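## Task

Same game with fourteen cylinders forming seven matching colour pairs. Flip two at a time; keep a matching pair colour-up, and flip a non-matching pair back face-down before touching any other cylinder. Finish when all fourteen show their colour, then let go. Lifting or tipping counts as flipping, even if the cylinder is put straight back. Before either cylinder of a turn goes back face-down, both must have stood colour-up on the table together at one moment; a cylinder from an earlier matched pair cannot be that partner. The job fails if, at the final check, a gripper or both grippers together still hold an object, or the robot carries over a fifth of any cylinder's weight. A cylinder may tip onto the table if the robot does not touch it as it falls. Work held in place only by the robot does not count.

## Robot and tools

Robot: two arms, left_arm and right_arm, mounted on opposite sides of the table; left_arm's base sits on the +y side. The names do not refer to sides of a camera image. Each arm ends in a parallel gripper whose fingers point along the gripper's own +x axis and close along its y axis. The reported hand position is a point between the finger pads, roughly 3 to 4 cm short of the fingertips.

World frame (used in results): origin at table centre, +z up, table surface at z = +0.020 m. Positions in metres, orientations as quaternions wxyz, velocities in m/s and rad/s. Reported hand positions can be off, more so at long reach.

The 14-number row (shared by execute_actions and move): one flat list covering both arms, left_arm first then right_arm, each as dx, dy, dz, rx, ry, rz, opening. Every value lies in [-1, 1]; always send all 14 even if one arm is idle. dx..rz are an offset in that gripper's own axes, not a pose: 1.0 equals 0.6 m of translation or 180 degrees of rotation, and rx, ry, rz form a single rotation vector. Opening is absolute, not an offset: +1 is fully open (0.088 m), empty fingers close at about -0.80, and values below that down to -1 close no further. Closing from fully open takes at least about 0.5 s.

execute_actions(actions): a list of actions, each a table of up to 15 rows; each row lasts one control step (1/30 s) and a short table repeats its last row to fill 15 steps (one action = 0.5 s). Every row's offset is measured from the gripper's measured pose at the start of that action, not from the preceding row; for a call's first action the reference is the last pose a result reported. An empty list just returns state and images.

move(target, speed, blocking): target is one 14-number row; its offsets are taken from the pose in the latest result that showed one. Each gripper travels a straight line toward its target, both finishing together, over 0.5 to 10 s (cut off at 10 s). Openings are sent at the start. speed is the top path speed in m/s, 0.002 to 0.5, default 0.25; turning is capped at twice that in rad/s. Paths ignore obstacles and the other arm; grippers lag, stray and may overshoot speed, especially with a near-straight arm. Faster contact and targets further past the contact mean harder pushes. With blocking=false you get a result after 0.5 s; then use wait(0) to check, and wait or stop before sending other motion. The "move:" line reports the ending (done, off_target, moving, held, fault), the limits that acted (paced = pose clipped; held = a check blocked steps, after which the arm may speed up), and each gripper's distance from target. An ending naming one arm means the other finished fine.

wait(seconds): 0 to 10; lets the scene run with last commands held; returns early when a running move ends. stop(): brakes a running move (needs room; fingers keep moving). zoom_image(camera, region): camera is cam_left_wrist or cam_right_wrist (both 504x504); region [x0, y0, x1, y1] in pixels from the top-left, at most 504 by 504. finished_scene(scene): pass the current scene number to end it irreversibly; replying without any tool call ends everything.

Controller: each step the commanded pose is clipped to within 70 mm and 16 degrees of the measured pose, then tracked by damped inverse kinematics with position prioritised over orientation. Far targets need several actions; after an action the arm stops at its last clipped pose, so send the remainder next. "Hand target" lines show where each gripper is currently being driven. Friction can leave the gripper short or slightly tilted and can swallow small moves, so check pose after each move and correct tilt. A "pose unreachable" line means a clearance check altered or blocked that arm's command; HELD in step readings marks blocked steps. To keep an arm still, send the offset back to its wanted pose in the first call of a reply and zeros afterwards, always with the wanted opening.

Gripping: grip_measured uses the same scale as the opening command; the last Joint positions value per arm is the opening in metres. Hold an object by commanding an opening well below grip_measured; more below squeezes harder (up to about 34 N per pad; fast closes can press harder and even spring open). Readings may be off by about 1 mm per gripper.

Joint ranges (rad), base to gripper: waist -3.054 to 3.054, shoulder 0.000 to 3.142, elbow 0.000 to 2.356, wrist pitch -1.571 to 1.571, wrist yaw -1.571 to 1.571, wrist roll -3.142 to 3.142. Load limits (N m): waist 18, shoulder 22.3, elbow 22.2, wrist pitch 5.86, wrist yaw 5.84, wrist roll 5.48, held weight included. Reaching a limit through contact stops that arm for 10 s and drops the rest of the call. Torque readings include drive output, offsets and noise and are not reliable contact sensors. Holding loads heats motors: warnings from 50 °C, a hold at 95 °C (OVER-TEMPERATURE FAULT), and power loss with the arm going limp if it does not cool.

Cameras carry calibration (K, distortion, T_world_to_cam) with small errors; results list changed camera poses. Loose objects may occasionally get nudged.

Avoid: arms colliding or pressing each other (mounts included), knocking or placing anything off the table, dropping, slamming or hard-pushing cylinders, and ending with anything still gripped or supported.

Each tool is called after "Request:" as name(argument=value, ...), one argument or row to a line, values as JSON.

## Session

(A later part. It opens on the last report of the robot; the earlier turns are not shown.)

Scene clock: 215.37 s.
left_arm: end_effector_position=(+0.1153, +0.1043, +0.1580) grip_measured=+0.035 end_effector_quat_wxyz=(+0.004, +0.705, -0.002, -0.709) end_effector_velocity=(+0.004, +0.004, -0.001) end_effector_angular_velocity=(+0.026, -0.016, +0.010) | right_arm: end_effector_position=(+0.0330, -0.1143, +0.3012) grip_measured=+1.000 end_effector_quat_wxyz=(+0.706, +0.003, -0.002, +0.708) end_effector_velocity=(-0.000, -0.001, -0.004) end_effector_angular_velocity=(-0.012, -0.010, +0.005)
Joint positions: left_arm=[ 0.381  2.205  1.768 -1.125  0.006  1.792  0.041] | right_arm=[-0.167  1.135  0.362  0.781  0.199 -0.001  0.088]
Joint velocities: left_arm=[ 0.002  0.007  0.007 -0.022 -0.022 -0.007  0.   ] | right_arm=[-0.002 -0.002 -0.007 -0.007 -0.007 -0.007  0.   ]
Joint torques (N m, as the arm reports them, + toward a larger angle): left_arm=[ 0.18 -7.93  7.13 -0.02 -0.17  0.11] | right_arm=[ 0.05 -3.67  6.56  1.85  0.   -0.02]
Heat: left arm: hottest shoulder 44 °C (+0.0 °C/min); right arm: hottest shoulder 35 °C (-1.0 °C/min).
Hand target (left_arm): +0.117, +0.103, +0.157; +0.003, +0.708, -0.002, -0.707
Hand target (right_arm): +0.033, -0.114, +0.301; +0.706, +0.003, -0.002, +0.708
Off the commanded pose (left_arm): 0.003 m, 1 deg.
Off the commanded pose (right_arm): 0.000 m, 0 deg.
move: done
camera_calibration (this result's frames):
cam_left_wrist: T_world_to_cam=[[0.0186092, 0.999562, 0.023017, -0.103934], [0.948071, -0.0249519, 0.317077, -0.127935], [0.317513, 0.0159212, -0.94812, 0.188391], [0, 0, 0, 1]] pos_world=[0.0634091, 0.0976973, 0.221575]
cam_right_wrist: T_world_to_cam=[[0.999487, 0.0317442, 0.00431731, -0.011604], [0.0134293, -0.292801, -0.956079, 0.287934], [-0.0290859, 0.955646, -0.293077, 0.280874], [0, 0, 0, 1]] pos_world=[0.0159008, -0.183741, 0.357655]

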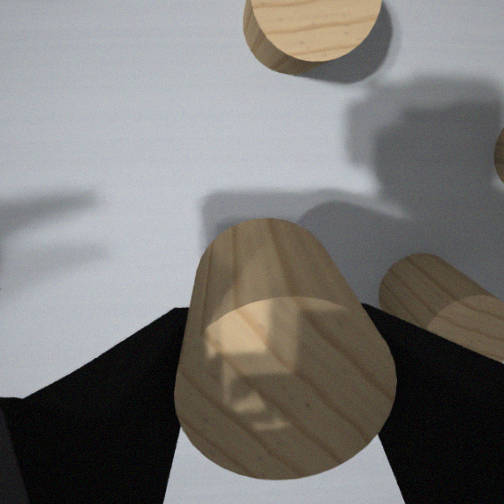

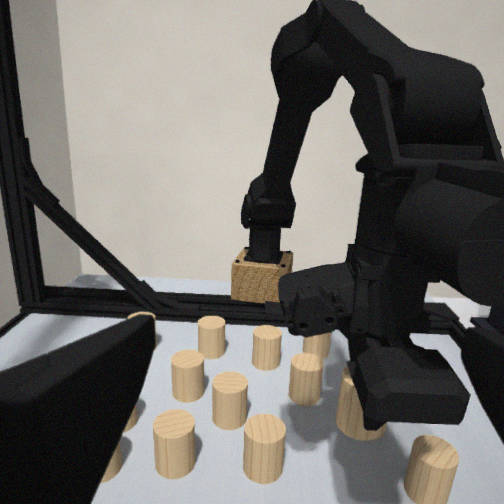

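Request:
move(
  target=[0.14,0,0,0,0,-0.005,-0.3,0,0,0,0,0,0,1],
  speed=0.09,
)

Request:
execute_actions(
  actions=[
    [[0,0,0,0,0,0,0.5,0,0,0,0,0,0,1]],
  ],
)

Request:
move(
  target=[-0.135,0,0,0,0,0.005,0.5,0,0,0,0,0,0,1],
  speed=0.2,
)

Request:
move(
  target=[0,-0.138,-0.067,0,0,0,0.5,0,0,0,0,0,0,1],
  speed=0.25,
)

Scene clock: 219.33 s.
left_arm: end_effector_position=(+0.1159, +0.1020, +0.0811) grip_measured=+0.034 end_effector_quat_wxyz=(+0.003, +0.705, -0.001, -0.709) end_effector_velocity=(+0.002, -0.001, +0.000) end_effector_angular_velocity=(-0.002, -0.023, +0.005) | right_arm: end_effector_position=(+0.0330, -0.1143, +0.3012) grip_measured=+1.000 end_effector_quat_wxyz=(+0.706, +0.003, -0.002, +0.708) end_effector_velocity=(-0.000, +0.000, -0.003) end_effector_angular_velocity=(-0.012, +0.005, +0.005)
Joint positions: left_arm=[ 0.381  2.316  1.634 -0.884  0.006  1.792  0.041] | right_arm=[-0.167  1.135  0.362  0.781  0.199 -0.001  0.088]
Joint velocities: left_arm=[-0.002 -0.002 -0.002  0.007 -0.022 -0.007 -0.   ] | right_arm=[-0.002  0.002 -0.002 -0.007 -0.007  0.007  0.   ]
Joint torques (N m, as the arm reports them, + toward a larger angle): left_arm=[-0.12 -7.69  4.71  0.66 -0.03 -0.04] | right_arm=[ 0.05 -3.68  6.5   1.83  0.    0.01]
Heat: left arm: hottest shoulder 44 °C (-1.0 °C/min); right arm: hottest shoulder 35 °C (+0.0 °C/min).
Hand target (left_arm): +0.115, +0.104, +0.074; -0.001, +0.706, +0.003, -0.709
Hand target (right_arm): +0.033, -0.114, +0.301; +0.706, +0.003, -0.002, +0.708
Off the commanded pose (left_arm): 0.007 m, 1 deg.
Off the commanded pose (right_arm): 0.000 m, 0 deg.
move: done
camera_calibration (this result's frames):
cam_left_wrist: T_world_to_cam=[[0.0186164, 0.999477, 0.0264403, -0.100156], [0.948195, -0.0260371, 0.31662, -0.104017], [0.317143, 0.0191763, -0.948184, 0.115022], [0, 0, 0, 1]] pos_world=[0.0640142, 0.0951892, 0.144644]
cam_right_wrist: T_world_to_cam=[[0.999487, 0.0317442, 0.00431731, -0.011604], [0.0134293, -0.292801, -0.956079, 0.287934], [-0.0290859, 0.955646, -0.293077, 0.280874], [0, 0, 0, 1]] pos_world=[0.0159008, -0.183741, 0.357655]

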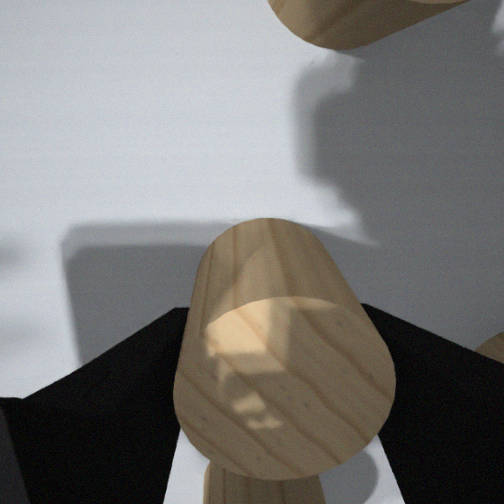

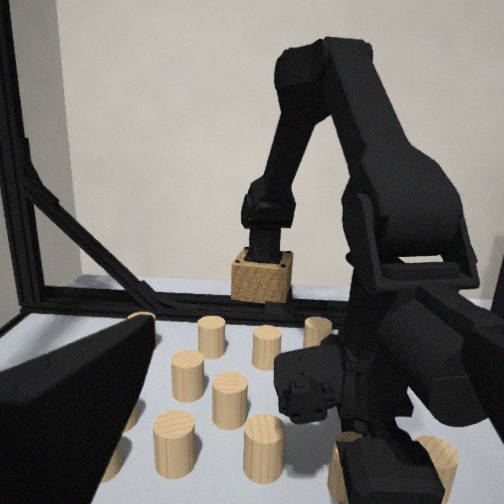

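Scene clock: 219.83 s.
left_arm: end_effector_position=(+0.1159, +0.1019, +0.0811) grip_measured=+0.493 end_effector_quat_wxyz=(+0.003, +0.705, -0.001, -0.709) end_effector_velocity=(+0.001, -0.003, +0.002) end_effector_angular_velocity=(-0.010, -0.010, +0.005) | right_arm: end_effector_position=(+0.0330, -0.1143, +0.3012) grip_measured=+1.000 end_effector_quat_wxyz=(+0.706, +0.003, -0.002, +0.708) end_effector_velocity=(-0.000, -0.000, -0.002) end_effector_angular_velocity=(-0.007, -0.009, +0.005)
Joint positions: left_arm=[ 0.381  2.316  1.634 -0.884  0.006  1.792  0.063] | right_arm=[-0.167  1.135  0.362  0.781  0.199 -0.001  0.088]
Joint velocities: left_arm=[-0.002 -0.002  0.002  0.007 -0.007 -0.007  0.003] | right_arm=[-0.002 -0.002 -0.002 -0.007 -0.007 -0.007  0.   ]
Joint torques (N m, as the arm reports them, + toward a larger angle): left_arm=[-0.08 -9.04  5.4   0.17  0.06 -0.01] | right_arm=[ 0.05 -3.7   6.5   1.83  0.01  0.  ]
Heat: left arm: hottest shoulder 45 °C (+0.0 °C/min); right arm: hottest shoulder 35 °C (+0.0 °C/min).
Hand target (left_arm): +0.116, +0.102, +0.081; +0.003, +0.705, -0.001, -0.709
Hand target (right_arm): +0.033, -0.114, +0.301; +0.706, +0.003, -0.002, +0.708
Off the commanded pose (left_arm): 0.000 m, 0 deg.
Off the commanded pose (right_arm): 0.000 m, 0 deg.
Step readings (end_effector_position):
0: left_arm (+0.1159, +0.1020, +0.0811) | right_arm (+0.0330, -0.1143, +0.3012)
1: left_arm (+0.1159, +0.1019, +0.0811) | right_arm (+0.0330, -0.1143, +0.3012)
2: left_arm (+0.1159, +0.1019, +0.0811) | right_arm (+0.0330, -0.1143, +0.3012)
4: left_arm (+0.1160, +0.1018, +0.0811) | right_arm (+0.0330, -0.1143, +0.3012)
8: left_arm (+0.1160, +0.1018, +0.0811) | right_arm (+0.0330, -0.1143, +0.3012)
15: end_effector_position above
camera_calibration (this result's frames):
cam_left_wrist: T_world_to_cam=[[0.0189954, 0.99948, 0.0260684, -0.100089], [0.948158, -0.0262805, 0.316712, -0.104015], [0.317232, 0.0187008, -0.948163, 0.115055], [0, 0, 0, 1]] pos_world=[0.0640245, 0.0951516, 0.144642]
cam_right_wrist: T_world_to_cam=[[0.999487, 0.0317442, 0.00431731, -0.011604], [0.0134293, -0.292801, -0.956079, 0.287934], [-0.0290859, 0.955646, -0.293077, 0.280874], [0, 0, 0, 1]] pos_world=[0.0159008, -0.183741, 0.357655]

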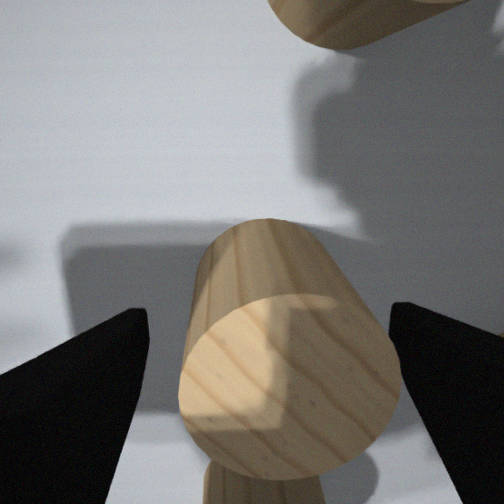

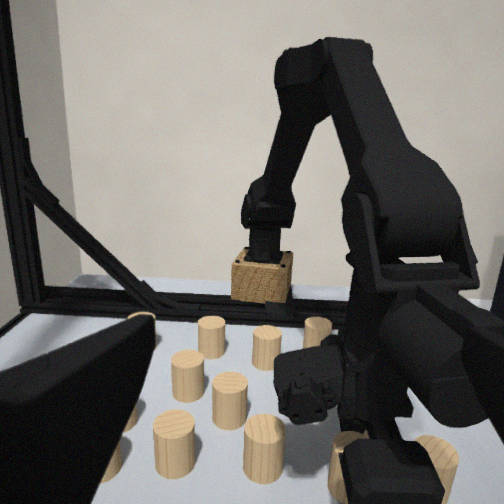

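Scene clock: 220.73 s.
left_arm: end_effector_position=(+0.1154, +0.1042, +0.1560) grip_measured=+0.500 end_effector_quat_wxyz=(+0.003, +0.705, -0.001, -0.709) end_effector_velocity=(+0.000, -0.000, +0.003) end_effector_angular_velocity=(-0.001, -0.008, +0.020) | right_arm: end_effector_position=(+0.0330, -0.1143, +0.3012) grip_measured=+1.000 end_effector_quat_wxyz=(+0.706, +0.003, -0.002, +0.708) end_effector_velocity=(-0.000, -0.000, -0.002) end_effector_angular_velocity=(-0.007, +0.006, +0.005)
Joint positions: left_arm=[ 0.381  2.21   1.766 -1.122  0.006  1.792  0.063] | right_arm=[-0.167  1.135  0.362  0.781  0.199 -0.001  0.088]
Joint velocities: left_arm=[-0.002 -0.002  0.007 -0.007 -0.007 -0.022 -0.   ] | right_arm=[-0.002 -0.002 -0.002 -0.007 -0.007  0.007  0.   ]
Joint torques (N m, as the arm reports them, + toward a larger angle): left_arm=[ 0.01 -9.69  6.83 -0.07  0.17  0.03] | right_arm=[ 0.05 -3.72  6.51  1.84  0.   -0.01]
Heat: left arm: hottest shoulder 45 °C (+0.0 °C/min); right arm: hottest shoulder 35 °C (+0.0 °C/min).
Hand target (left_arm): +0.116, +0.102, +0.162; +0.009, +0.705, -0.007, -0.709
Hand target (right_arm): +0.033, -0.114, +0.301; +0.706, +0.003, -0.002, +0.708
Off the commanded pose (left_arm): 0.006 m, 1 deg.
Off the commanded pose (right_arm): 0.000 m, 0 deg.
move: done
camera_calibration (this result's frames):
cam_left_wrist: T_world_to_cam=[[0.018991, 0.999499, 0.025328, -0.104197], [0.948104, -0.0260448, 0.316892, -0.127215], [0.317393, 0.0179955, -0.948123, 0.186196], [0, 0, 0, 1]] pos_world=[0.0634942, 0.097481, 0.219489]
cam_right_wrist: T_world_to_cam=[[0.999487, 0.0317442, 0.00431731, -0.011604], [0.0134293, -0.292801, -0.956079, 0.287934], [-0.0290859, 0.955646, -0.293077, 0.280874], [0, 0, 0, 1]] pos_world=[0.0159008, -0.183741, 0.357655]

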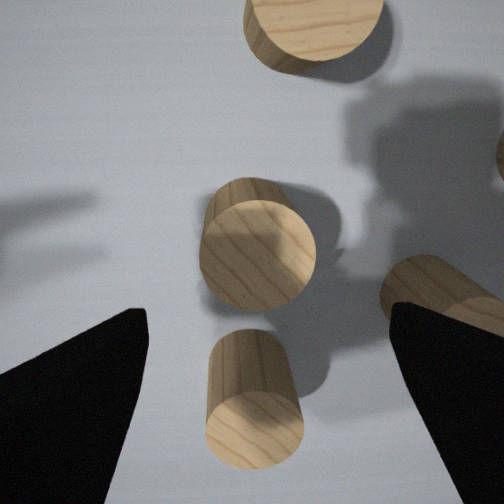

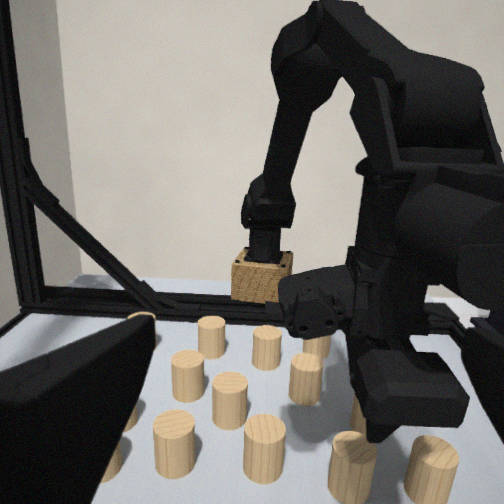

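Scene clock: 221.60 s.
left_arm: end_effector_position=(+0.1546, +0.1859, +0.1524) grip_measured=+0.500 end_effector_quat_wxyz=(+0.000, +0.704, +0.002, -0.710) end_effector_velocity=(+0.000, +0.005, -0.001) end_effector_angular_velocity=(+0.005, -0.006, +0.010) | right_arm: end_effector_position=(+0.0330, -0.1143, +0.3012) grip_measured=+1.000 end_effector_quat_wxyz=(+0.706, +0.003, -0.002, +0.708) end_effector_velocity=(-0.000, -0.000, -0.002) end_effector_angular_velocity=(-0.007, -0.009, +0.005)
Joint positions: left_arm=[ 0.538  1.972  1.385 -0.99   0.006  1.948  0.063] | right_arm=[-0.167  1.135  0.362  0.781  0.199 -0.001  0.088]
Joint velocities: left_arm=[ 0.002 -0.012 -0.022  0.007 -0.007 -0.007 -0.   ] | right_arm=[-0.002 -0.002 -0.002 -0.007 -0.007 -0.007  0.   ]
Joint torques (N m, as the arm reports them, + toward a larger angle): left_arm=[ 0.24 -8.63  5.11  0.36  0.03  0.12] | right_arm=[ 0.07 -3.7   6.58  1.84  0.    0.  ]
Heat: left arm: hottest shoulder 45 °C (+0.0 °C/min); right arm: hottest shoulder 35 °C (+0.0 °C/min).
Hand target (left_arm): +0.156, +0.187, +0.156; +0.004, +0.706, -0.002, -0.708
Hand target (right_arm): +0.033, -0.114, +0.301; +0.706, +0.003, -0.002, +0.708
Off the commanded pose (left_arm): 0.003 m, 1 deg.
Off the commanded pose (right_arm): 0.000 m, 0 deg.
move: done
camera_calibration (this result's frames):
cam_left_wrist: T_world_to_cam=[[0.0179412, 0.999218, 0.0352482, -0.187833], [0.94912, -0.0281063, 0.313659, -0.160383], [0.314404, 0.0278273, -0.948881, 0.167666], [0, 0, 0, 1]] pos_world=[0.102878, 0.178512, 0.216021]
cam_right_wrist: T_world_to_cam=[[0.999487, 0.0317442, 0.00431731, -0.011604], [0.0134293, -0.292801, -0.956079, 0.287934], [-0.0290859, 0.955646, -0.293077, 0.280874], [0, 0, 0, 1]] pos_world=[0.0159008, -0.183741, 0.357655]

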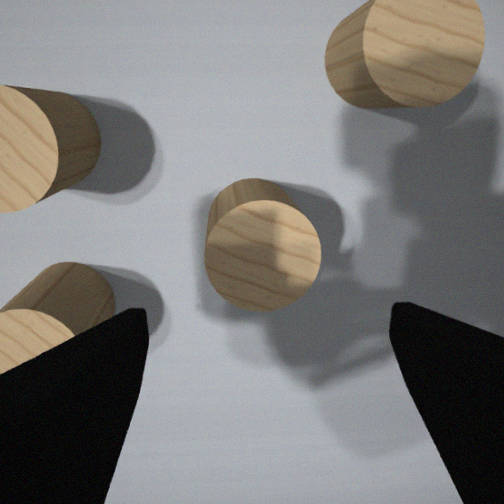

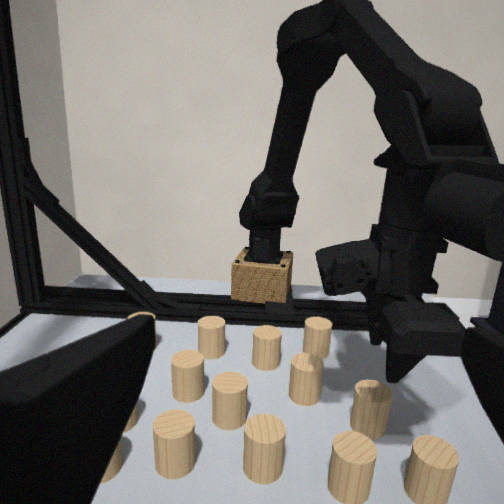

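Request:
execute_actions(
  actions=[],
)

Scene clock: 230.53 s.
left_arm: end_effector_position=(+0.1547, +0.1863, +0.1526) grip_measured=+0.500 end_effector_quat_wxyz=(+0.000, +0.704, +0.002, -0.710) end_effector_velocity=(+0.001, +0.003, +0.000) end_effector_angular_velocity=(+0.010, -0.004, +0.010) | right_arm: end_effector_position=(+0.0330, -0.1143, +0.3012) grip_measured=+1.000 end_effector_quat_wxyz=(+0.706, +0.003, -0.002, +0.708) end_effector_velocity=(-0.002, -0.001, -0.000) end_effector_angular_velocity=(-0.002, -0.008, +0.019)
Joint positions: left_arm=[ 0.539  1.97   1.383 -0.99   0.006  1.949  0.063] | right_arm=[-0.167  1.135  0.362  0.781  0.199 -0.001  0.088]
Joint velocities: left_arm=[ 0.002 -0.002 -0.002 -0.007 -0.007 -0.007 -0.   ] | right_arm=[-0.002 -0.007 -0.002 -0.007 -0.022 -0.007  0.   ]
Joint torques (N m, as the arm reports them, + toward a larger angle): left_arm=[ 0.24 -8.62  4.92  0.38  0.05  0.09] | right_arm=[ 0.05 -3.7   6.5   1.85  0.01 -0.01]
Heat: left arm: hottest shoulder 46 °C (+1.0 °C/min); right arm: hottest elbow 35 °C (-1.0 °C/min).
Hand target (left_arm): +0.156, +0.187, +0.156; +0.003, +0.706, -0.002, -0.708
Hand target (right_arm): +0.033, -0.114, +0.301; +0.706, +0.003, -0.002, +0.708
Off the commanded pose (left_arm): 0.003 m, 1 deg.
Off the commanded pose (right_arm): 0.000 m, 0 deg.
camera_calibration (this result's frames):
cam_left_wrist: T_world_to_cam=[[0.0183125, 0.999236, 0.0345371, -0.188171], [0.949021, -0.0282434, 0.313946, -0.160573], [0.314682, 0.0270273, -0.948812, 0.167891], [0, 0, 0, 1]] pos_world=[0.103, 0.178955, 0.216207]
cam_right_wrist: T_world_to_cam=[[0.999487, 0.0317442, 0.00431731, -0.011604], [0.0134293, -0.292801, -0.956079, 0.287934], [-0.0290859, 0.955646, -0.293077, 0.280874], [0, 0, 0, 1]] pos_world=[0.0159008, -0.183741, 0.357655]

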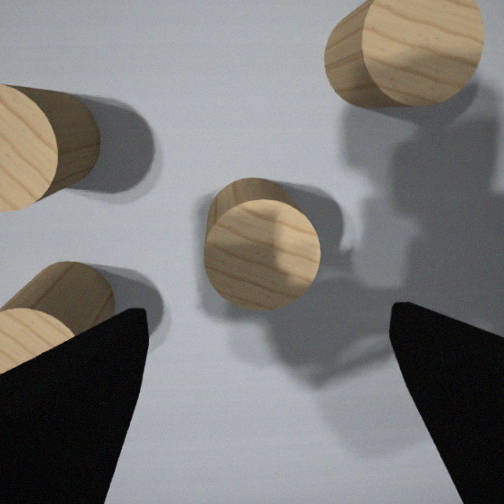

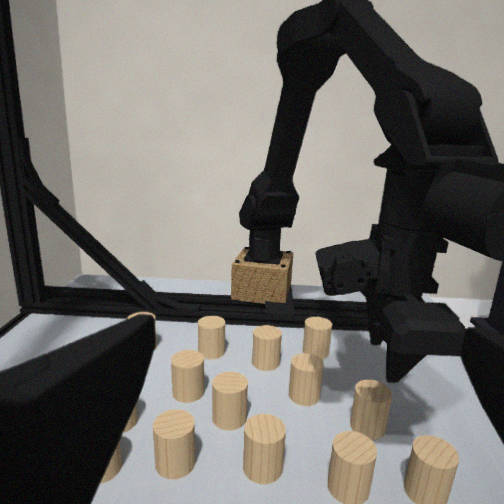

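Request:
move(
  target=[0.13,-0.003,0,0,0,-0.002,0.5,0,0,0,0,0,0,1],
  speed=0.12,
)

Request:
execute_actions(
  actions=[
    [[0,0,0,0,0,0,-0.3,0,0,0,0,0,0,1]],
    [[0,0,0,0,0,0,-0.3,0,0,0,0,0,0,1]],
  ],
)

Request:
move(
  target=[-0.13,0,0,0,0,0.005,-0.3,0,0,0,0,0,0,1],
  speed=0.2,
)

Request:
move(
  target=[-0.25,0.335,0.198,0,0,0.504,-0.3,0,0,0,0,0,0,1],
  speed=0.3,
)

Scene clock: 234.57 s.
left_arm: end_effector_position=(+0.1546, +0.1870, +0.0783) grip_measured=+0.500 end_effector_quat_wxyz=(+0.001, +0.705, +0.001, -0.709) end_effector_velocity=(-0.001, +0.003, -0.001) end_effector_angular_velocity=(+0.014, -0.002, +0.005) | right_arm: end_effector_position=(+0.0330, -0.1143, +0.3014) grip_measured=+1.000 end_effector_quat_wxyz=(+0.706, +0.004, -0.003, +0.708) end_effector_velocity=(-0.000, +0.000, -0.003) end_effector_angular_velocity=(-0.017, -0.011, +0.005)
Joint positions: left_arm=[ 0.539  2.096  1.243 -0.721  0.006  1.949  0.063] | right_arm=[-0.167  1.135  0.363  0.781  0.199 -0.     0.088]
Joint velocities: left_arm=[-0.002  0.002 -0.002 -0.007 -0.007 -0.007 -0.   ] | right_arm=[-0.002 -0.002  0.002 -0.022 -0.007 -0.007  0.   ]
Joint torques (N m, as the arm reports them, + toward a larger angle): left_arm=[-0.01 -6.67  4.43  0.4  -0.01 -0.01] | right_arm=[ 0.07 -3.67  6.51  1.84 -0.01 -0.02]
Heat: left arm: hottest shoulder 46 °C (+2.0 °C/min); right arm: hottest elbow 35 °C (-1.0 °C/min).
Hand target (left_arm): +0.155, +0.189, +0.075; -0.002, +0.704, +0.004, -0.710
Hand target (right_arm): +0.033, -0.114, +0.301; +0.706, +0.004, -0.002, +0.708
Off the commanded pose (left_arm): 0.004 m, 0 deg.
Off the commanded pose (right_arm): 0.000 m, 0 deg.
move: done
camera_calibration (this result's frames):
cam_left_wrist: T_world_to_cam=[[0.0179027, 0.999314, 0.0324306, -0.186089], [0.948763, -0.0272138, 0.314816, -0.137319], [0.315482, 0.0251329, -0.948599, 0.0976289], [0, 0, 0, 1]] pos_world=[0.102814, 0.179771, 0.141876]
cam_right_wrist: T_world_to_cam=[[0.999489, 0.0317443, 0.00380731, -0.0114434], [0.0129197, -0.292087, -0.956304, 0.28835], [-0.0292452, 0.955865, -0.292348, 0.280713], [0, 0, 0, 1]] pos_world=[0.0159216, -0.183737, 0.35786]

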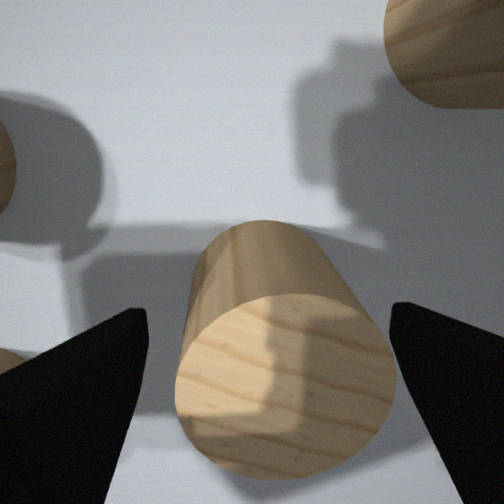

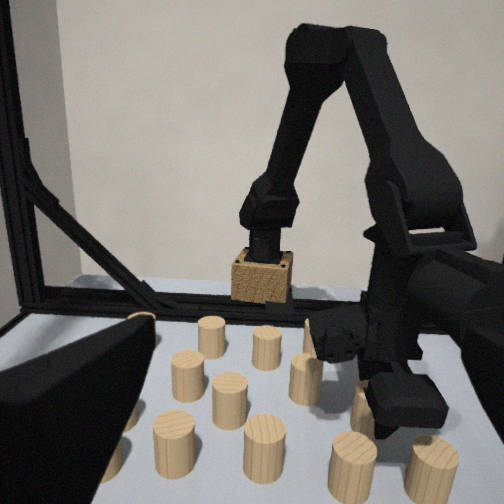

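Scene clock: 235.57 s.
left_arm: end_effector_position=(+0.1546, +0.1868, +0.0783) grip_measured=+0.037 end_effector_quat_wxyz=(+0.002, +0.705, +0.001, -0.709) end_effector_velocity=(+0.000, +0.002, +0.002) end_effector_angular_velocity=(+0.010, -0.019, -0.015) | right_arm: end_effector_position=(+0.0330, -0.1143, +0.3014) grip_measured=+1.000 end_effector_quat_wxyz=(+0.706, +0.004, -0.003, +0.708) end_effector_velocity=(-0.002, +0.000, +0.000) end_effector_angular_velocity=(-0.002, +0.007, +0.020)
Joint positions: left_arm=[ 0.539  2.096  1.243 -0.72   0.006  1.949  0.041] | right_arm=[-0.167  1.135  0.363  0.781  0.199 -0.     0.088]
Joint velocities: left_arm=[-0.007 -0.007 -0.002 -0.007 -0.022  0.007 -0.   ] | right_arm=[-0.002 -0.002  0.002 -0.007 -0.022  0.007  0.   ]
Joint torques (N m, as the arm reports them, + toward a larger angle): left_arm=[-0.01 -7.35  5.12  0.17  0.03  0.  ] | right_arm=[ 0.   -3.72  6.55  1.84  0.01 -0.01]
Heat: left arm: hottest shoulder 46 °C (+2.0 °C/min); right arm: hottest elbow 36 °C (+1.0 °C/min).
Hand target (left_arm): +0.155, +0.187, +0.078; +0.002, +0.705, +0.001, -0.709
Hand target (right_arm): +0.033, -0.114, +0.301; +0.706, +0.004, -0.003, +0.708
Off the commanded pose (left_arm): 0.000 m, 0 deg.
Off the commanded pose (right_arm): 0.000 m, 0 deg.
Step readings (end_effector_position; steps 1 to 15: 1st action; 16 to 30: 2nd action):
0: left_arm (+0.1546, +0.1870, +0.0783) | right_arm (+0.0330, -0.1143, +0.3014)
1: left_arm (+0.1546, +0.1870, +0.0783) | right_arm (+0.0330, -0.1143, +0.3014)
2: left_arm (+0.1546, +0.1870, +0.0783) | right_arm (+0.0330, -0.1143, +0.3014)
4: left_arm (+0.1546, +0.1869, +0.0783) | right_arm (+0.0330, -0.1143, +0.3014)
8: left_arm (+0.1546, +0.1868, +0.0783) | right_arm (+0.0330, -0.1143, +0.3014)
15: left_arm (+0.1546, +0.1868, +0.0783) | right_arm (+0.0330, -0.1143, +0.3014)
16: left_arm (+0.1546, +0.1868, +0.0783) | right_arm (+0.0330, -0.1143, +0.3014)
17: left_arm (+0.1546, +0.1868, +0.0783) | right_arm (+0.0330, -0.1143, +0.3014)
19: left_arm (+0.1546, +0.1868, +0.0783) | right_arm (+0.0330, -0.1143, +0.3014)
23: left_arm (+0.1546, +0.1868, +0.0783) | right_arm (+0.0330, -0.1143, +0.3014)
30: end_effector_position above
camera_calibration (this result's frames):
cam_left_wrist: T_world_to_cam=[[0.0179041, 0.999341, 0.0315797, -0.185852], [0.948784, -0.0269453, 0.314773, -0.137382], [0.315416, 0.0243266, -0.948641, 0.0977946], [0, 0, 0, 1]] pos_world=[0.102828, 0.179649, 0.141885]
cam_right_wrist: T_world_to_cam=[[0.999489, 0.0317443, 0.00380731, -0.0114434], [0.0129197, -0.292087, -0.956304, 0.28835], [-0.0292452, 0.955865, -0.292348, 0.280713], [0, 0, 0, 1]] pos_world=[0.0159216, -0.183737, 0.35786]

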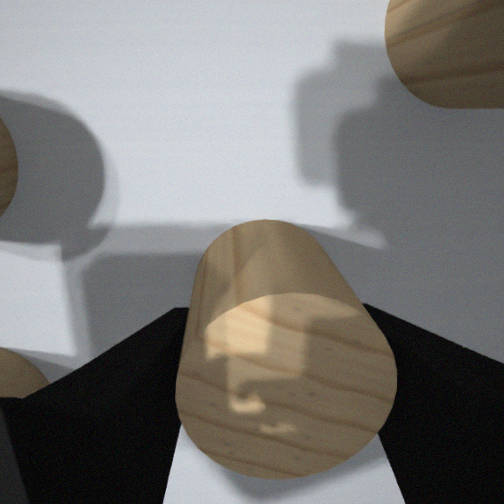

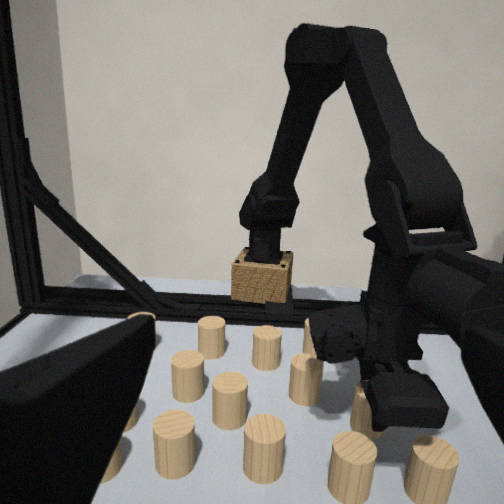

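Scene clock: 236.47 s.
left_arm: end_effector_position=(+0.1536, +0.1893, +0.1497) grip_measured=+0.036 end_effector_quat_wxyz=(+0.000, +0.704, +0.002, -0.710) end_effector_velocity=(-0.001, +0.003, +0.003) end_effector_angular_velocity=(+0.014, -0.002, +0.005) | right_arm: end_effector_position=(+0.0330, -0.1143, +0.3014) grip_measured=+1.000 end_effector_quat_wxyz=(+0.706, +0.004, -0.003, +0.708) end_effector_velocity=(+0.004, +0.000, -0.003) end_effector_angular_velocity=(-0.017, -0.025, -0.015)
Joint positions: left_arm=[ 0.539  1.963  1.361 -0.975  0.006  1.949  0.041] | right_arm=[-0.167  1.135  0.363  0.781  0.199 -0.     0.088]
Joint velocities: left_arm=[-0.002 -0.007  0.002 -0.022 -0.007 -0.007 -0.001] | right_arm=[-0.007 -0.002  0.002 -0.022  0.007 -0.022  0.   ]
Joint torques (N m, as the arm reports them, + toward a larger angle): left_arm=[ 0.16 -8.3   6.78 -0.04  0.24  0.1 ] | right_arm=[ 0.03 -3.7   6.51  1.84  0.01 -0.01]
Heat: left arm: hottest shoulder 46 °C (+2.0 °C/min); right arm: hottest elbow 36 °C (+1.0 °C/min).
Hand target (left_arm): +0.155, +0.186, +0.156; +0.007, +0.705, -0.004, -0.709
Hand target (right_arm): +0.033, -0.114, +0.301; +0.706, +0.004, -0.003, +0.708
Off the commanded pose (left_arm): 0.007 m, 1 deg.
Off the commanded pose (right_arm): 0.000 m, 0 deg.
move: done
camera_calibration (this result's frames):
cam_left_wrist: T_world_to_cam=[[0.0179515, 0.999223, 0.0350906, -0.191046], [0.949232, -0.0280567, 0.313324, -0.158496], [0.314065, 0.0276845, -0.948998, 0.165396], [0, 0, 0, 1]] pos_world=[0.101933, 0.181871, 0.213325]
cam_right_wrist: T_world_to_cam=[[0.999489, 0.0317443, 0.00380731, -0.0114434], [0.0129197, -0.292087, -0.956304, 0.28835], [-0.0292452, 0.955865, -0.292348, 0.280713], [0, 0, 0, 1]] pos_world=[0.0159216, -0.183737, 0.35786]

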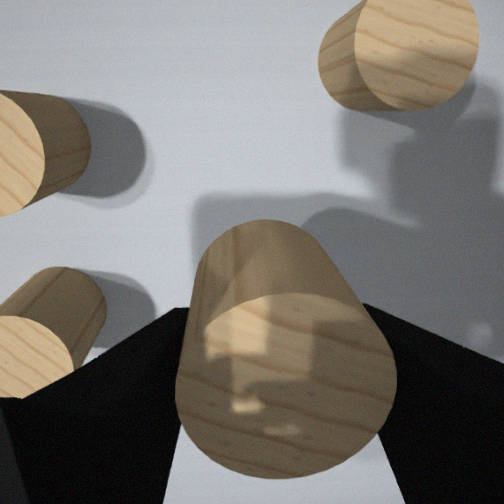

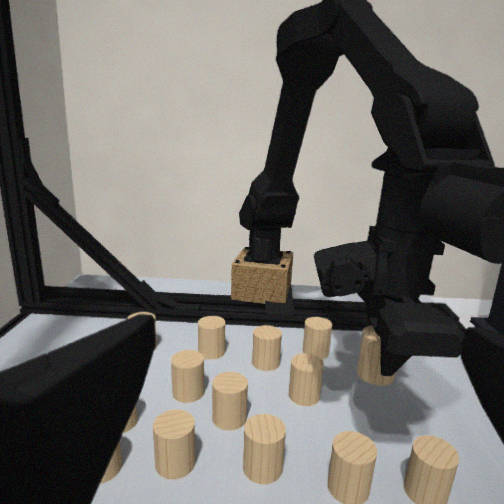

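Scene clock: 239.60 s.
left_arm: end_effector_position=(+0.0361, -0.0091, +0.2966) grip_measured=+0.034 end_effector_quat_wxyz=(+0.498, +0.498, -0.500, -0.504) end_effector_velocity=(+0.002, -0.001, -0.004) end_effector_angular_velocity=(+0.002, +0.007, +0.010) | right_arm: end_effector_position=(+0.0330, -0.1143, +0.3014) grip_measured=+1.000 end_effector_quat_wxyz=(+0.706, +0.004, -0.003, +0.708) end_effector_velocity=(-0.000, -0.000, -0.002) end_effector_angular_velocity=(-0.007, -0.009, +0.005)
Joint positions: left_arm=[0.198 1.946 1.012 0.93  0.048 1.566 0.041] | right_arm=[-0.167  1.135  0.363  0.781  0.199 -0.     0.088]
Joint velocities: left_arm=[ 0.002  0.012  0.002  0.007 -0.007 -0.007 -0.   ] | right_arm=[-0.002 -0.002 -0.002 -0.007 -0.007 -0.007  0.   ]
Joint torques (N m, as the arm reports them, + toward a larger angle): left_arm=[-0.33 -7.04  7.5   2.12 -0.2  -0.14] | right_arm=[ 0.   -3.7   6.52  1.84  0.    0.  ]
Heat: left arm: hottest shoulder 46 °C (+3.0 °C/min); right arm: hottest elbow 36 °C (+1.0 °C/min).
Hand target (left_arm): +0.036, -0.012, +0.299; +0.503, +0.495, -0.501, -0.501
Hand target (right_arm): +0.033, -0.114, +0.301; +0.706, +0.004, -0.002, +0.708
Off the commanded pose (left_arm): 0.005 m, 1 deg.
Off the commanded pose (right_arm): 0.000 m, 0 deg.
move: done
camera_calibration (this result's frames):
cam_left_wrist: T_world_to_cam=[[0.0173493, 0.0362763, -0.999191, 0.302102], [0.949093, 0.313761, 0.0278707, -0.0107112], [0.314518, -0.948809, -0.028986, 0.0654231], [0, 0, 0, 1]] pos_world=[-0.0156521, 0.0544756, 0.304053]
cam_right_wrist: T_world_to_cam=[[0.999489, 0.0317443, 0.00380731, -0.0114434], [0.0129197, -0.292087, -0.956304, 0.28835], [-0.0292452, 0.955865, -0.292348, 0.280713], [0, 0, 0, 1]] pos_world=[0.0159216, -0.183737, 0.35786]

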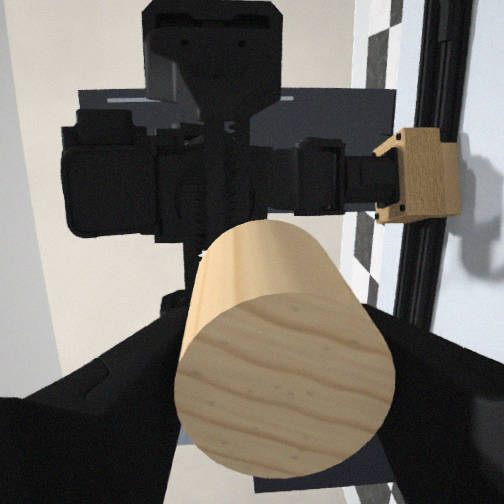

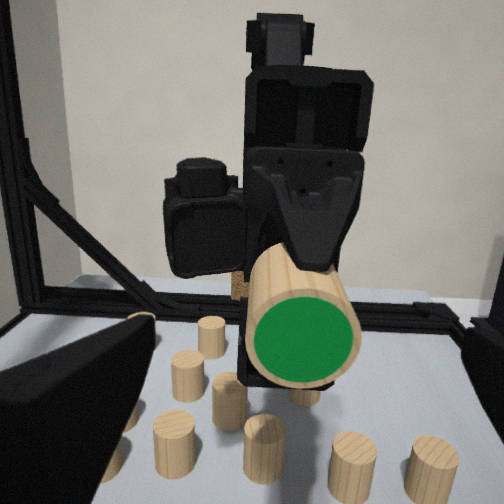

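Request:
move(
  target=[0,0,0,0,0,0,-0.3,0.088,-0.002,-0.014,0,0,0,1],
  speed=0.13,
)

Scene clock: 241.80 s.
left_arm: end_effector_position=(+0.0361, -0.0093, +0.2963) grip_measured=+0.034 end_effector_quat_wxyz=(+0.498, +0.498, -0.500, -0.504) end_effector_velocity=(-0.003, +0.000, -0.001) end_effector_angular_velocity=(+0.007, +0.008, +0.000) | right_arm: end_effector_position=(+0.0339, -0.0648, +0.2920) grip_measured=+1.000 end_effector_quat_wxyz=(+0.706, +0.002, -0.002, +0.708) end_effector_velocity=(+0.001, +0.002, -0.005) end_effector_angular_velocity=(-0.017, -0.010, -0.000)
Joint positions: left_arm=[0.198 1.947 1.013 0.93  0.048 1.566 0.041] | right_arm=[-0.211  1.411  0.494  0.922  0.155 -0.     0.088]
Joint velocities: left_arm=[-0.007 -0.002 -0.002 -0.007 -0.007 -0.007 -0.   ] | right_arm=[-0.007  0.012  0.002 -0.007 -0.007 -0.007  0.   ]
Joint torques (N m, as the arm reports them, + toward a larger angle): left_arm=[ 0.   -7.86  6.13  1.68  0.02 -0.03] | right_arm=[-0.27 -4.34  7.4   2.01 -0.1  -0.01]
Heat: left arm: hottest shoulder 46 °C (+3.0 °C/min); right arm: hottest elbow 36 °C (+0.0 °C/min).
Hand target (left_arm): +0.036, -0.009, +0.297; +0.498, +0.498, -0.500, -0.504
Hand target (right_arm): +0.034, -0.062, +0.293; +0.706, +0.003, -0.003, +0.708
Off the commanded pose (left_arm): 0.000 m, 0 deg.
Off the commanded pose (right_arm): 0.004 m, 0 deg.
move: done
camera_calibration (this result's frames):
cam_left_wrist: T_world_to_cam=[[0.017337, 0.0362829, -0.999191, 0.301849], [0.948973, 0.314123, 0.0278722, -0.0107077], [0.31488, -0.948689, -0.0289856, 0.0652333], [0, 0, 0, 1]] pos_world=[-0.0156125, 0.0542977, 0.303794]
cam_right_wrist: T_world_to_cam=[[0.999497, 0.031376, 0.00461859, -0.0141411], [0.0136834, -0.295268, -0.955317, 0.293286], [-0.0286103, 0.954899, -0.295548, 0.231552], [0, 0, 0, 1]] pos_world=[0.0167456, -0.134067, 0.348681]

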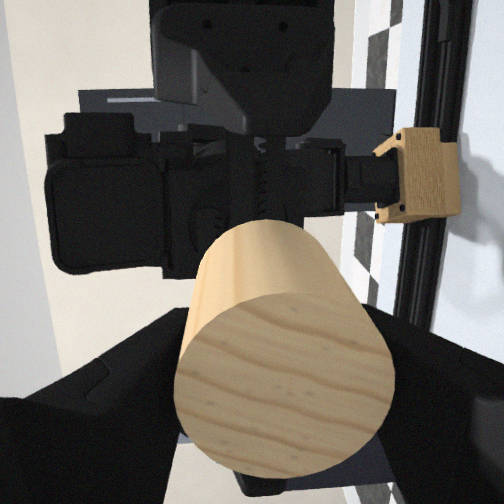

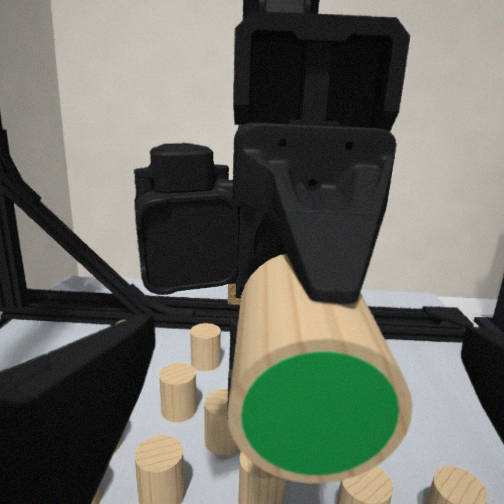

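Request:
execute_actions(
  actions=[
    [[0,0,0,0,0,0,-0.3,0,0,0,0,0,0,-0.3]],
    [[0,0,0,0,0,0,-0.3,0,0,0,0,0,0,-0.3]],
    [[0,0,0,0,0,0,1,0,0,0,0,0,0,-0.3]],
  ],
)

Request:
move(
  target=[-0.1,0,0,0,0,0,1,0,0,0,0,0,0,-0.3],
  speed=0.2,
)

Request:
move(
  target=[-0.313,-0.222,-0.078,0,0,-0.497,0.5,-0.146,0.133,-0.212,0,0.502,0,-0.3],
  speed=0.3,
)

Scene clock: 246.30 s.
left_arm: end_effector_position=(+0.0361, -0.0093, +0.2963) grip_measured=+1.000 end_effector_quat_wxyz=(+0.498, +0.498, -0.500, -0.504) end_effector_velocity=(-0.000, +0.001, -0.003) end_effector_angular_velocity=(+0.012, -0.007, +0.005) | right_arm: end_effector_position=(+0.0338, -0.0645, +0.2920) grip_measured=+0.026 end_effector_quat_wxyz=(+0.706, +0.002, -0.002, +0.708) end_effector_velocity=(-0.000, -0.000, -0.002) end_effector_angular_velocity=(-0.007, -0.009, +0.015)
Joint positions: left_arm=[0.198 1.947 1.013 0.93  0.048 1.566 0.088] | right_arm=[-0.211  1.412  0.495  0.923  0.154 -0.     0.04 ]
Joint velocities: left_arm=[-0.002 -0.002 -0.007 -0.007 -0.007  0.007  0.   ] | right_arm=[-0.007 -0.002 -0.002 -0.007 -0.022 -0.007 -0.   ]
Joint torques (N m, as the arm reports them, + toward a larger angle): left_arm=[-0.04 -7.78  6.23  1.74  0.02 -0.04] | right_arm=[ 0.03 -5.33  6.05  1.84  0.02  0.  ]
Heat: left arm: hottest shoulder 46 °C (+4.0 °C/min); right arm: hottest elbow 36 °C (+0.0 °C/min).
Hand target (left_arm): +0.036, -0.009, +0.296; +0.498, +0.498, -0.500, -0.504
Hand target (right_arm): +0.034, -0.064, +0.292; +0.706, +0.002, -0.002, +0.708
Off the commanded pose (left_arm): 0.000 m, 0 deg.
Off the commanded pose (right_arm): 0.000 m, 0 deg.
Step readings (end_effector_position; steps 1 to 15: 1st action; 16 to 30: 2nd action; 31 to 45: 3rd action):
0: left_arm (+0.0361, -0.0093, +0.2963) | right_arm (+0.0340, -0.0645, +0.2920)
1: left_arm (+0.0361, -0.0093, +0.2963) | right_arm (+0.0340, -0.0645, +0.2920)
2: left_arm (+0.0361, -0.0093, +0.2963) | right_arm (+0.0340, -0.0645, +0.2920)
4: left_arm (+0.0361, -0.0093, +0.2963) | right_arm (+0.0340, -0.0645, +0.2920)
8: left_arm (+0.0361, -0.0093, +0.2963) | right_arm (+0.0340, -0.0645, +0.2920)
15: left_arm (+0.0361, -0.0093, +0.2963) | right_arm (+0.0338, -0.0645, +0.2920)
16: left_arm (+0.0361, -0.0093, +0.2963) | right_arm (+0.0338, -0.0645, +0.2920)
17: left_arm (+0.0361, -0.0093, +0.2963) | right_arm (+0.0338, -0.0645, +0.2920)
19: left_arm (+0.0361, -0.0093, +0.2963) | right_arm (+0.0338, -0.0645, +0.2920)
23: left_arm (+0.0361, -0.0093, +0.2963) | right_arm (+0.0338, -0.0645, +0.2920)
30: left_arm (+0.0361, -0.0093, +0.2963) | right_arm (+0.0338, -0.0645, +0.2920)
31: left_arm (+0.0361, -0.0093, +0.2963) | right_arm (+0.0338, -0.0645, +0.2920)
32: left_arm (+0.0361, -0.0093, +0.2963) | right_arm (+0.0338, -0.0645, +0.2920)
34: left_arm (+0.0361, -0.0093, +0.2963) | right_arm (+0.0338, -0.0645, +0.2920)
38: left_arm (+0.0361, -0.0093, +0.2963) | right_arm (+0.0338, -0.0645, +0.2920)
45: end_effector_position above
camera_calibration (this result's frames):
cam_left_wrist: T_world_to_cam=[[0.017337, 0.0362829, -0.999191, 0.301849], [0.948973, 0.314123, 0.0278722, -0.0107077], [0.31488, -0.948689, -0.0289856, 0.0652333], [0, 0, 0, 1]] pos_world=[-0.0156125, 0.0542977, 0.303794]
cam_right_wrist: T_world_to_cam=[[0.999473, 0.0321386, 0.00462264, -0.0139352], [0.0139125, -0.295257, -0.955317, 0.293369], [-0.0293377, 0.954877, -0.295548, 0.231249], [0, 0, 0, 1]] pos_world=[0.0166306, -0.133747, 0.34867]

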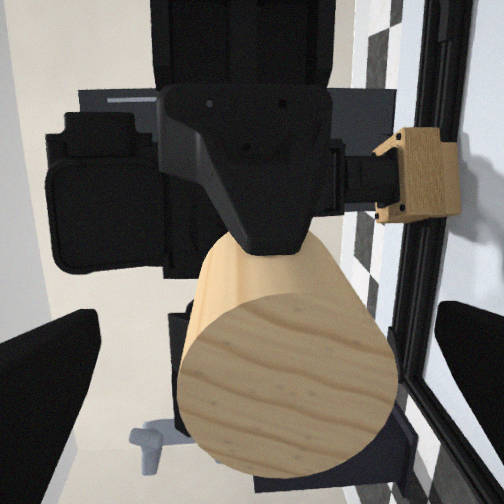

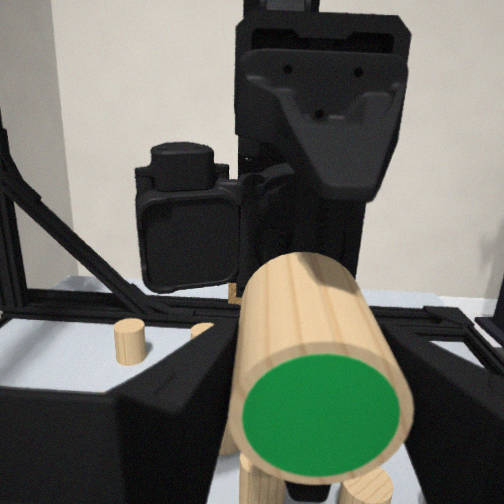

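Scene clock: 247.20 s.
left_arm: end_effector_position=(+0.0361, +0.0483, +0.2928) grip_measured=+1.000 end_effector_quat_wxyz=(+0.497, +0.501, -0.496, -0.506) end_effector_velocity=(-0.000, +0.003, -0.001) end_effector_angular_velocity=(+0.007, +0.022, +0.005) | right_arm: end_effector_position=(+0.0338, -0.0645, +0.2920) grip_measured=+0.025 end_effector_quat_wxyz=(+0.706, +0.002, -0.002, +0.708) end_effector_velocity=(+0.002, -0.001, -0.001) end_effector_angular_velocity=(+0.002, -0.022, -0.010)
Joint positions: left_arm=[0.203 1.771 0.759 0.998 0.05  1.566 0.088] | right_arm=[-0.211  1.412  0.495  0.923  0.154 -0.     0.04 ]
Joint velocities: left_arm=[-0.002 -0.012 -0.012 -0.007 -0.007 -0.022  0.   ] | right_arm=[-0.002 -0.002 -0.007  0.007  0.007 -0.022 -0.   ]
Joint torques (N m, as the arm reports them, + toward a larger angle): left_arm=[ 0.25 -7.79  5.27  1.99  0.22 -0.02] | right_arm=[ 0.05 -5.35  6.05  1.83  0.    0.  ]
Heat: left arm: hottest shoulder 46 °C (+4.0 °C/min); right arm: hottest elbow 36 °C (+0.0 °C/min).
Hand target (left_arm): +0.036, +0.051, +0.297; +0.498, +0.498, -0.500, -0.504
Hand target (right_arm): +0.034, -0.064, +0.292; +0.706, +0.002, -0.002, +0.708
Off the commanded pose (left_arm): 0.004 m, 1 deg.
Off the commanded pose (right_arm): 0.000 m, 0 deg.
move: done
camera_calibration (this result's frames):
cam_left_wrist: T_world_to_cam=[[0.0167354, 0.0462464, -0.99879, 0.295704], [0.947781, 0.317452, 0.0305795, -0.0295475], [0.318482, -0.947146, -0.0385188, 0.122347], [0, 0, 0, 1]] pos_world=[-0.0159094, 0.111585, 0.300963]
cam_right_wrist: T_world_to_cam=[[0.999473, 0.0321386, 0.00462264, -0.0139352], [0.0139125, -0.295257, -0.955317, 0.293369], [-0.0293377, 0.954877, -0.295548, 0.231249], [0, 0, 0, 1]] pos_world=[0.0166306, -0.133747, 0.34867]

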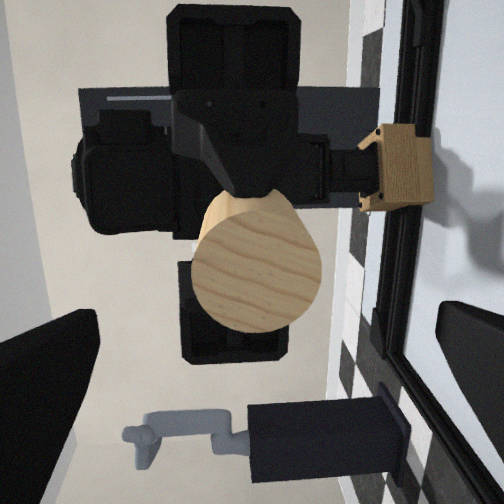

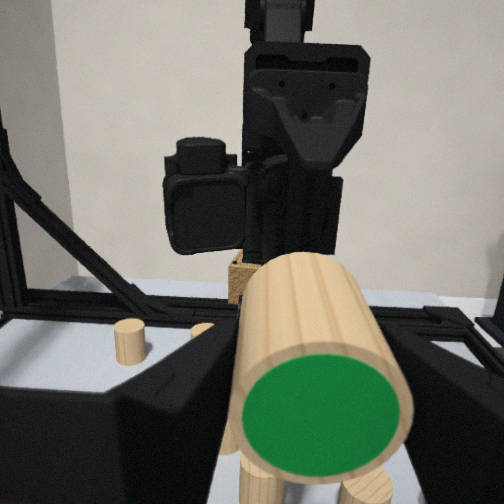

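Scene clock: 250.27 s.
left_arm: end_effector_position=(+0.0799, +0.2389, +0.1616) grip_measured=+0.500 end_effector_quat_wxyz=(+0.002, +0.702, +0.002, -0.712) end_effector_velocity=(-0.000, +0.003, +0.001) end_effector_angular_velocity=(+0.018, -0.004, -0.010) | right_arm: end_effector_position=(-0.0427, -0.1532, +0.1645) grip_measured=+0.025 end_effector_quat_wxyz=(+0.504, -0.501, +0.497, +0.499) end_effector_velocity=(-0.002, -0.001, +0.003) end_effector_angular_velocity=(-0.010, +0.004, +0.024)
Joint positions: left_arm=[ 0.368  1.698  1.071 -0.947  0.013  1.777  0.063] | right_arm=[ 0.     1.792  1.299 -1.076  0.01   0.369  0.04 ]
Joint velocities: left_arm=[-0.002  0.002  0.007 -0.022 -0.007  0.007 -0.   ] | right_arm=[ 0.002  0.002  0.017 -0.022 -0.007 -0.022 -0.   ]
Joint torques (N m, as the arm reports them, + toward a larger angle): left_arm=[ 0.15 -4.67  6.63 -0.02 -0.11  0.12] | right_arm=[ 0.27 -6.47  6.94 -0.08 -0.07  0.18]
Heat: left arm: hottest shoulder 45 °C (+2.0 °C/min); right arm: hottest elbow 36 °C (+0.0 °C/min).
Hand target (left_arm): +0.082, +0.237, +0.162; +0.000, +0.704, +0.003, -0.710
Hand target (right_arm): -0.045, -0.151, +0.164; +0.503, -0.501, +0.499, +0.497
Off the commanded pose (left_arm): 0.003 m, 1 deg.
Off the commanded pose (right_arm): 0.004 m, 1 deg.
move: done
camera_calibration (this result's frames):
cam_left_wrist: T_world_to_cam=[[0.0169734, 0.999334, 0.0323005, -0.239234], [0.950983, -0.0261118, 0.30814, -0.0906356], [0.308778, 0.0254871, -0.950793, 0.199688], [0, 0, 0, 1]] pos_world=[0.0285942, 0.231618, 0.225518]
cam_right_wrist: T_world_to_cam=[[0.999782, 0.00485608, -0.0202898, 0.065829], [0.0106347, -0.955319, 0.295386, -0.160533], [-0.0179488, -0.295537, -0.955163, 0.193453], [0, 0, 0, 1]] pos_world=[-0.0606352, -0.0965073, 0.233534]

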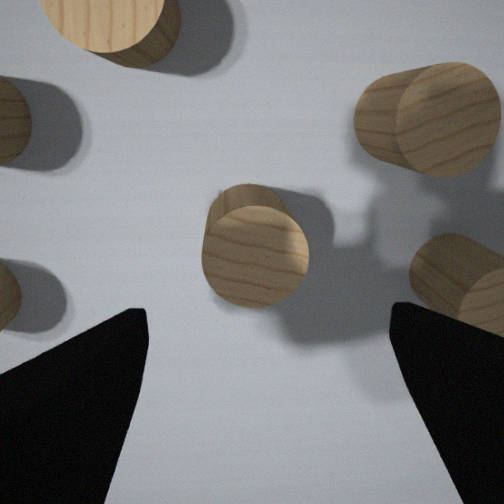

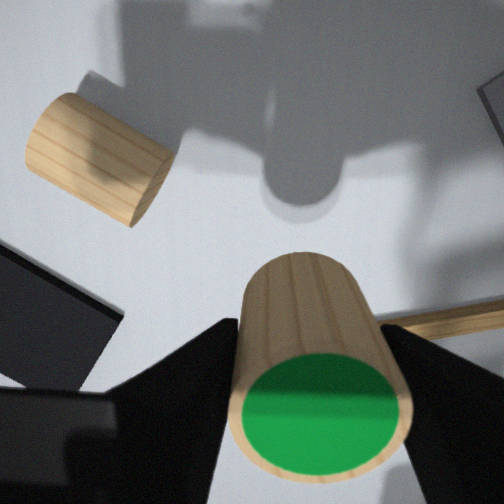

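Request:
move(
  target=[0.149,-0.003,-0.007,0,0,-0.003,0.5,0.149,0,-0.006,0,0.005,0,-0.3],
  speed=0.09,
)

Scene clock: 255.83 s.
left_arm: end_effector_position=(+0.0829, +0.2390, +0.0754) grip_measured=+0.500 end_effector_quat_wxyz=(+0.002, +0.702, +0.002, -0.712) end_effector_velocity=(-0.000, +0.004, -0.002) end_effector_angular_velocity=(+0.018, -0.003, +0.005) | right_arm: end_effector_position=(-0.0430, -0.1532, +0.0825) grip_measured=+0.024 end_effector_quat_wxyz=(+0.503, -0.500, +0.497, +0.500) end_effector_velocity=(-0.000, -0.001, -0.001) end_effector_angular_velocity=(-0.000, +0.008, -0.010)
Joint positions: left_arm=[ 0.378  1.886  0.904 -0.592  0.013  1.786  0.063] | right_arm=[ 0.     1.916  1.106 -0.757  0.008  0.369  0.04 ]
Joint velocities: left_arm=[-0.002  0.007 -0.002 -0.007 -0.007 -0.007  0.   ] | right_arm=[-0.002 -0.002 -0.007  0.007 -0.007  0.007 -0.001]
Joint torques (N m, as the arm reports them, + toward a larger angle): left_arm=[ 0.16 -5.02  4.21  0.43  0.01  0.12] | right_arm=[-0.04 -6.48  3.38  0.86 -0.12 -0.06]
Heat: left arm: hottest shoulder 44 °C (+1.0 °C/min); right arm: hottest elbow 36 °C (+0.0 °C/min).
Hand target (left_arm): +0.083, +0.241, +0.072; -0.001, +0.702, +0.005, -0.712
Hand target (right_arm): -0.042, -0.157, +0.075; +0.500, -0.505, +0.500, +0.495
Off the commanded pose (left_arm): 0.004 m, 1 deg.
Off the commanded pose (right_arm): 0.008 m, 1 deg.
move: done
camera_calibration (this result's frames):
cam_left_wrist: T_world_to_cam=[[0.0158208, 0.999342, 0.0326408, -0.236538], [0.950923, -0.0251275, 0.308405, -0.0671371], [0.309022, 0.0261597, -0.950695, 0.116666], [0, 0, 0, 1]] pos_world=[0.0315322, 0.231643, 0.13934]
cam_right_wrist: T_world_to_cam=[[0.999718, 0.00489133, -0.0232426, 0.0647611], [0.0115136, -0.955705, 0.294101, -0.136297], [-0.0207745, -0.294286, -0.955492, 0.115272], [0, 0, 0, 1]] pos_world=[-0.0607788, -0.0966531, 0.151732]

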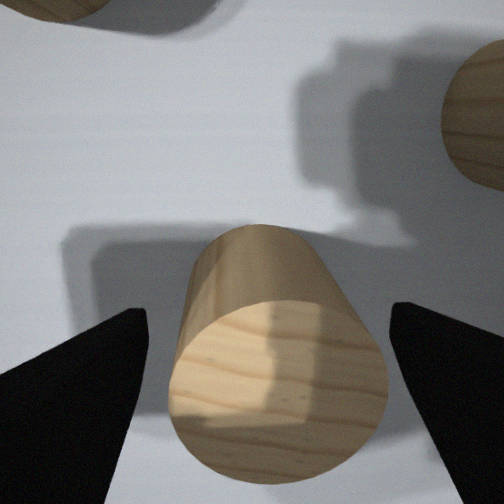

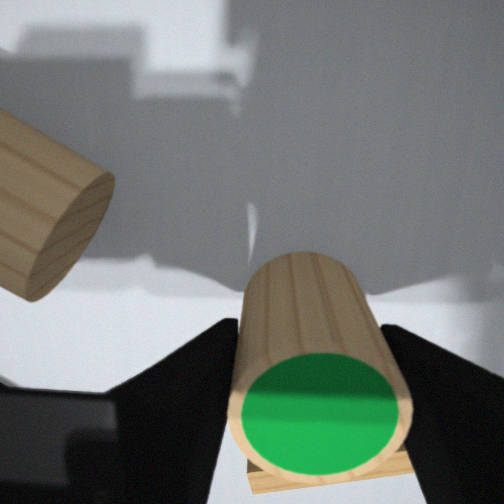

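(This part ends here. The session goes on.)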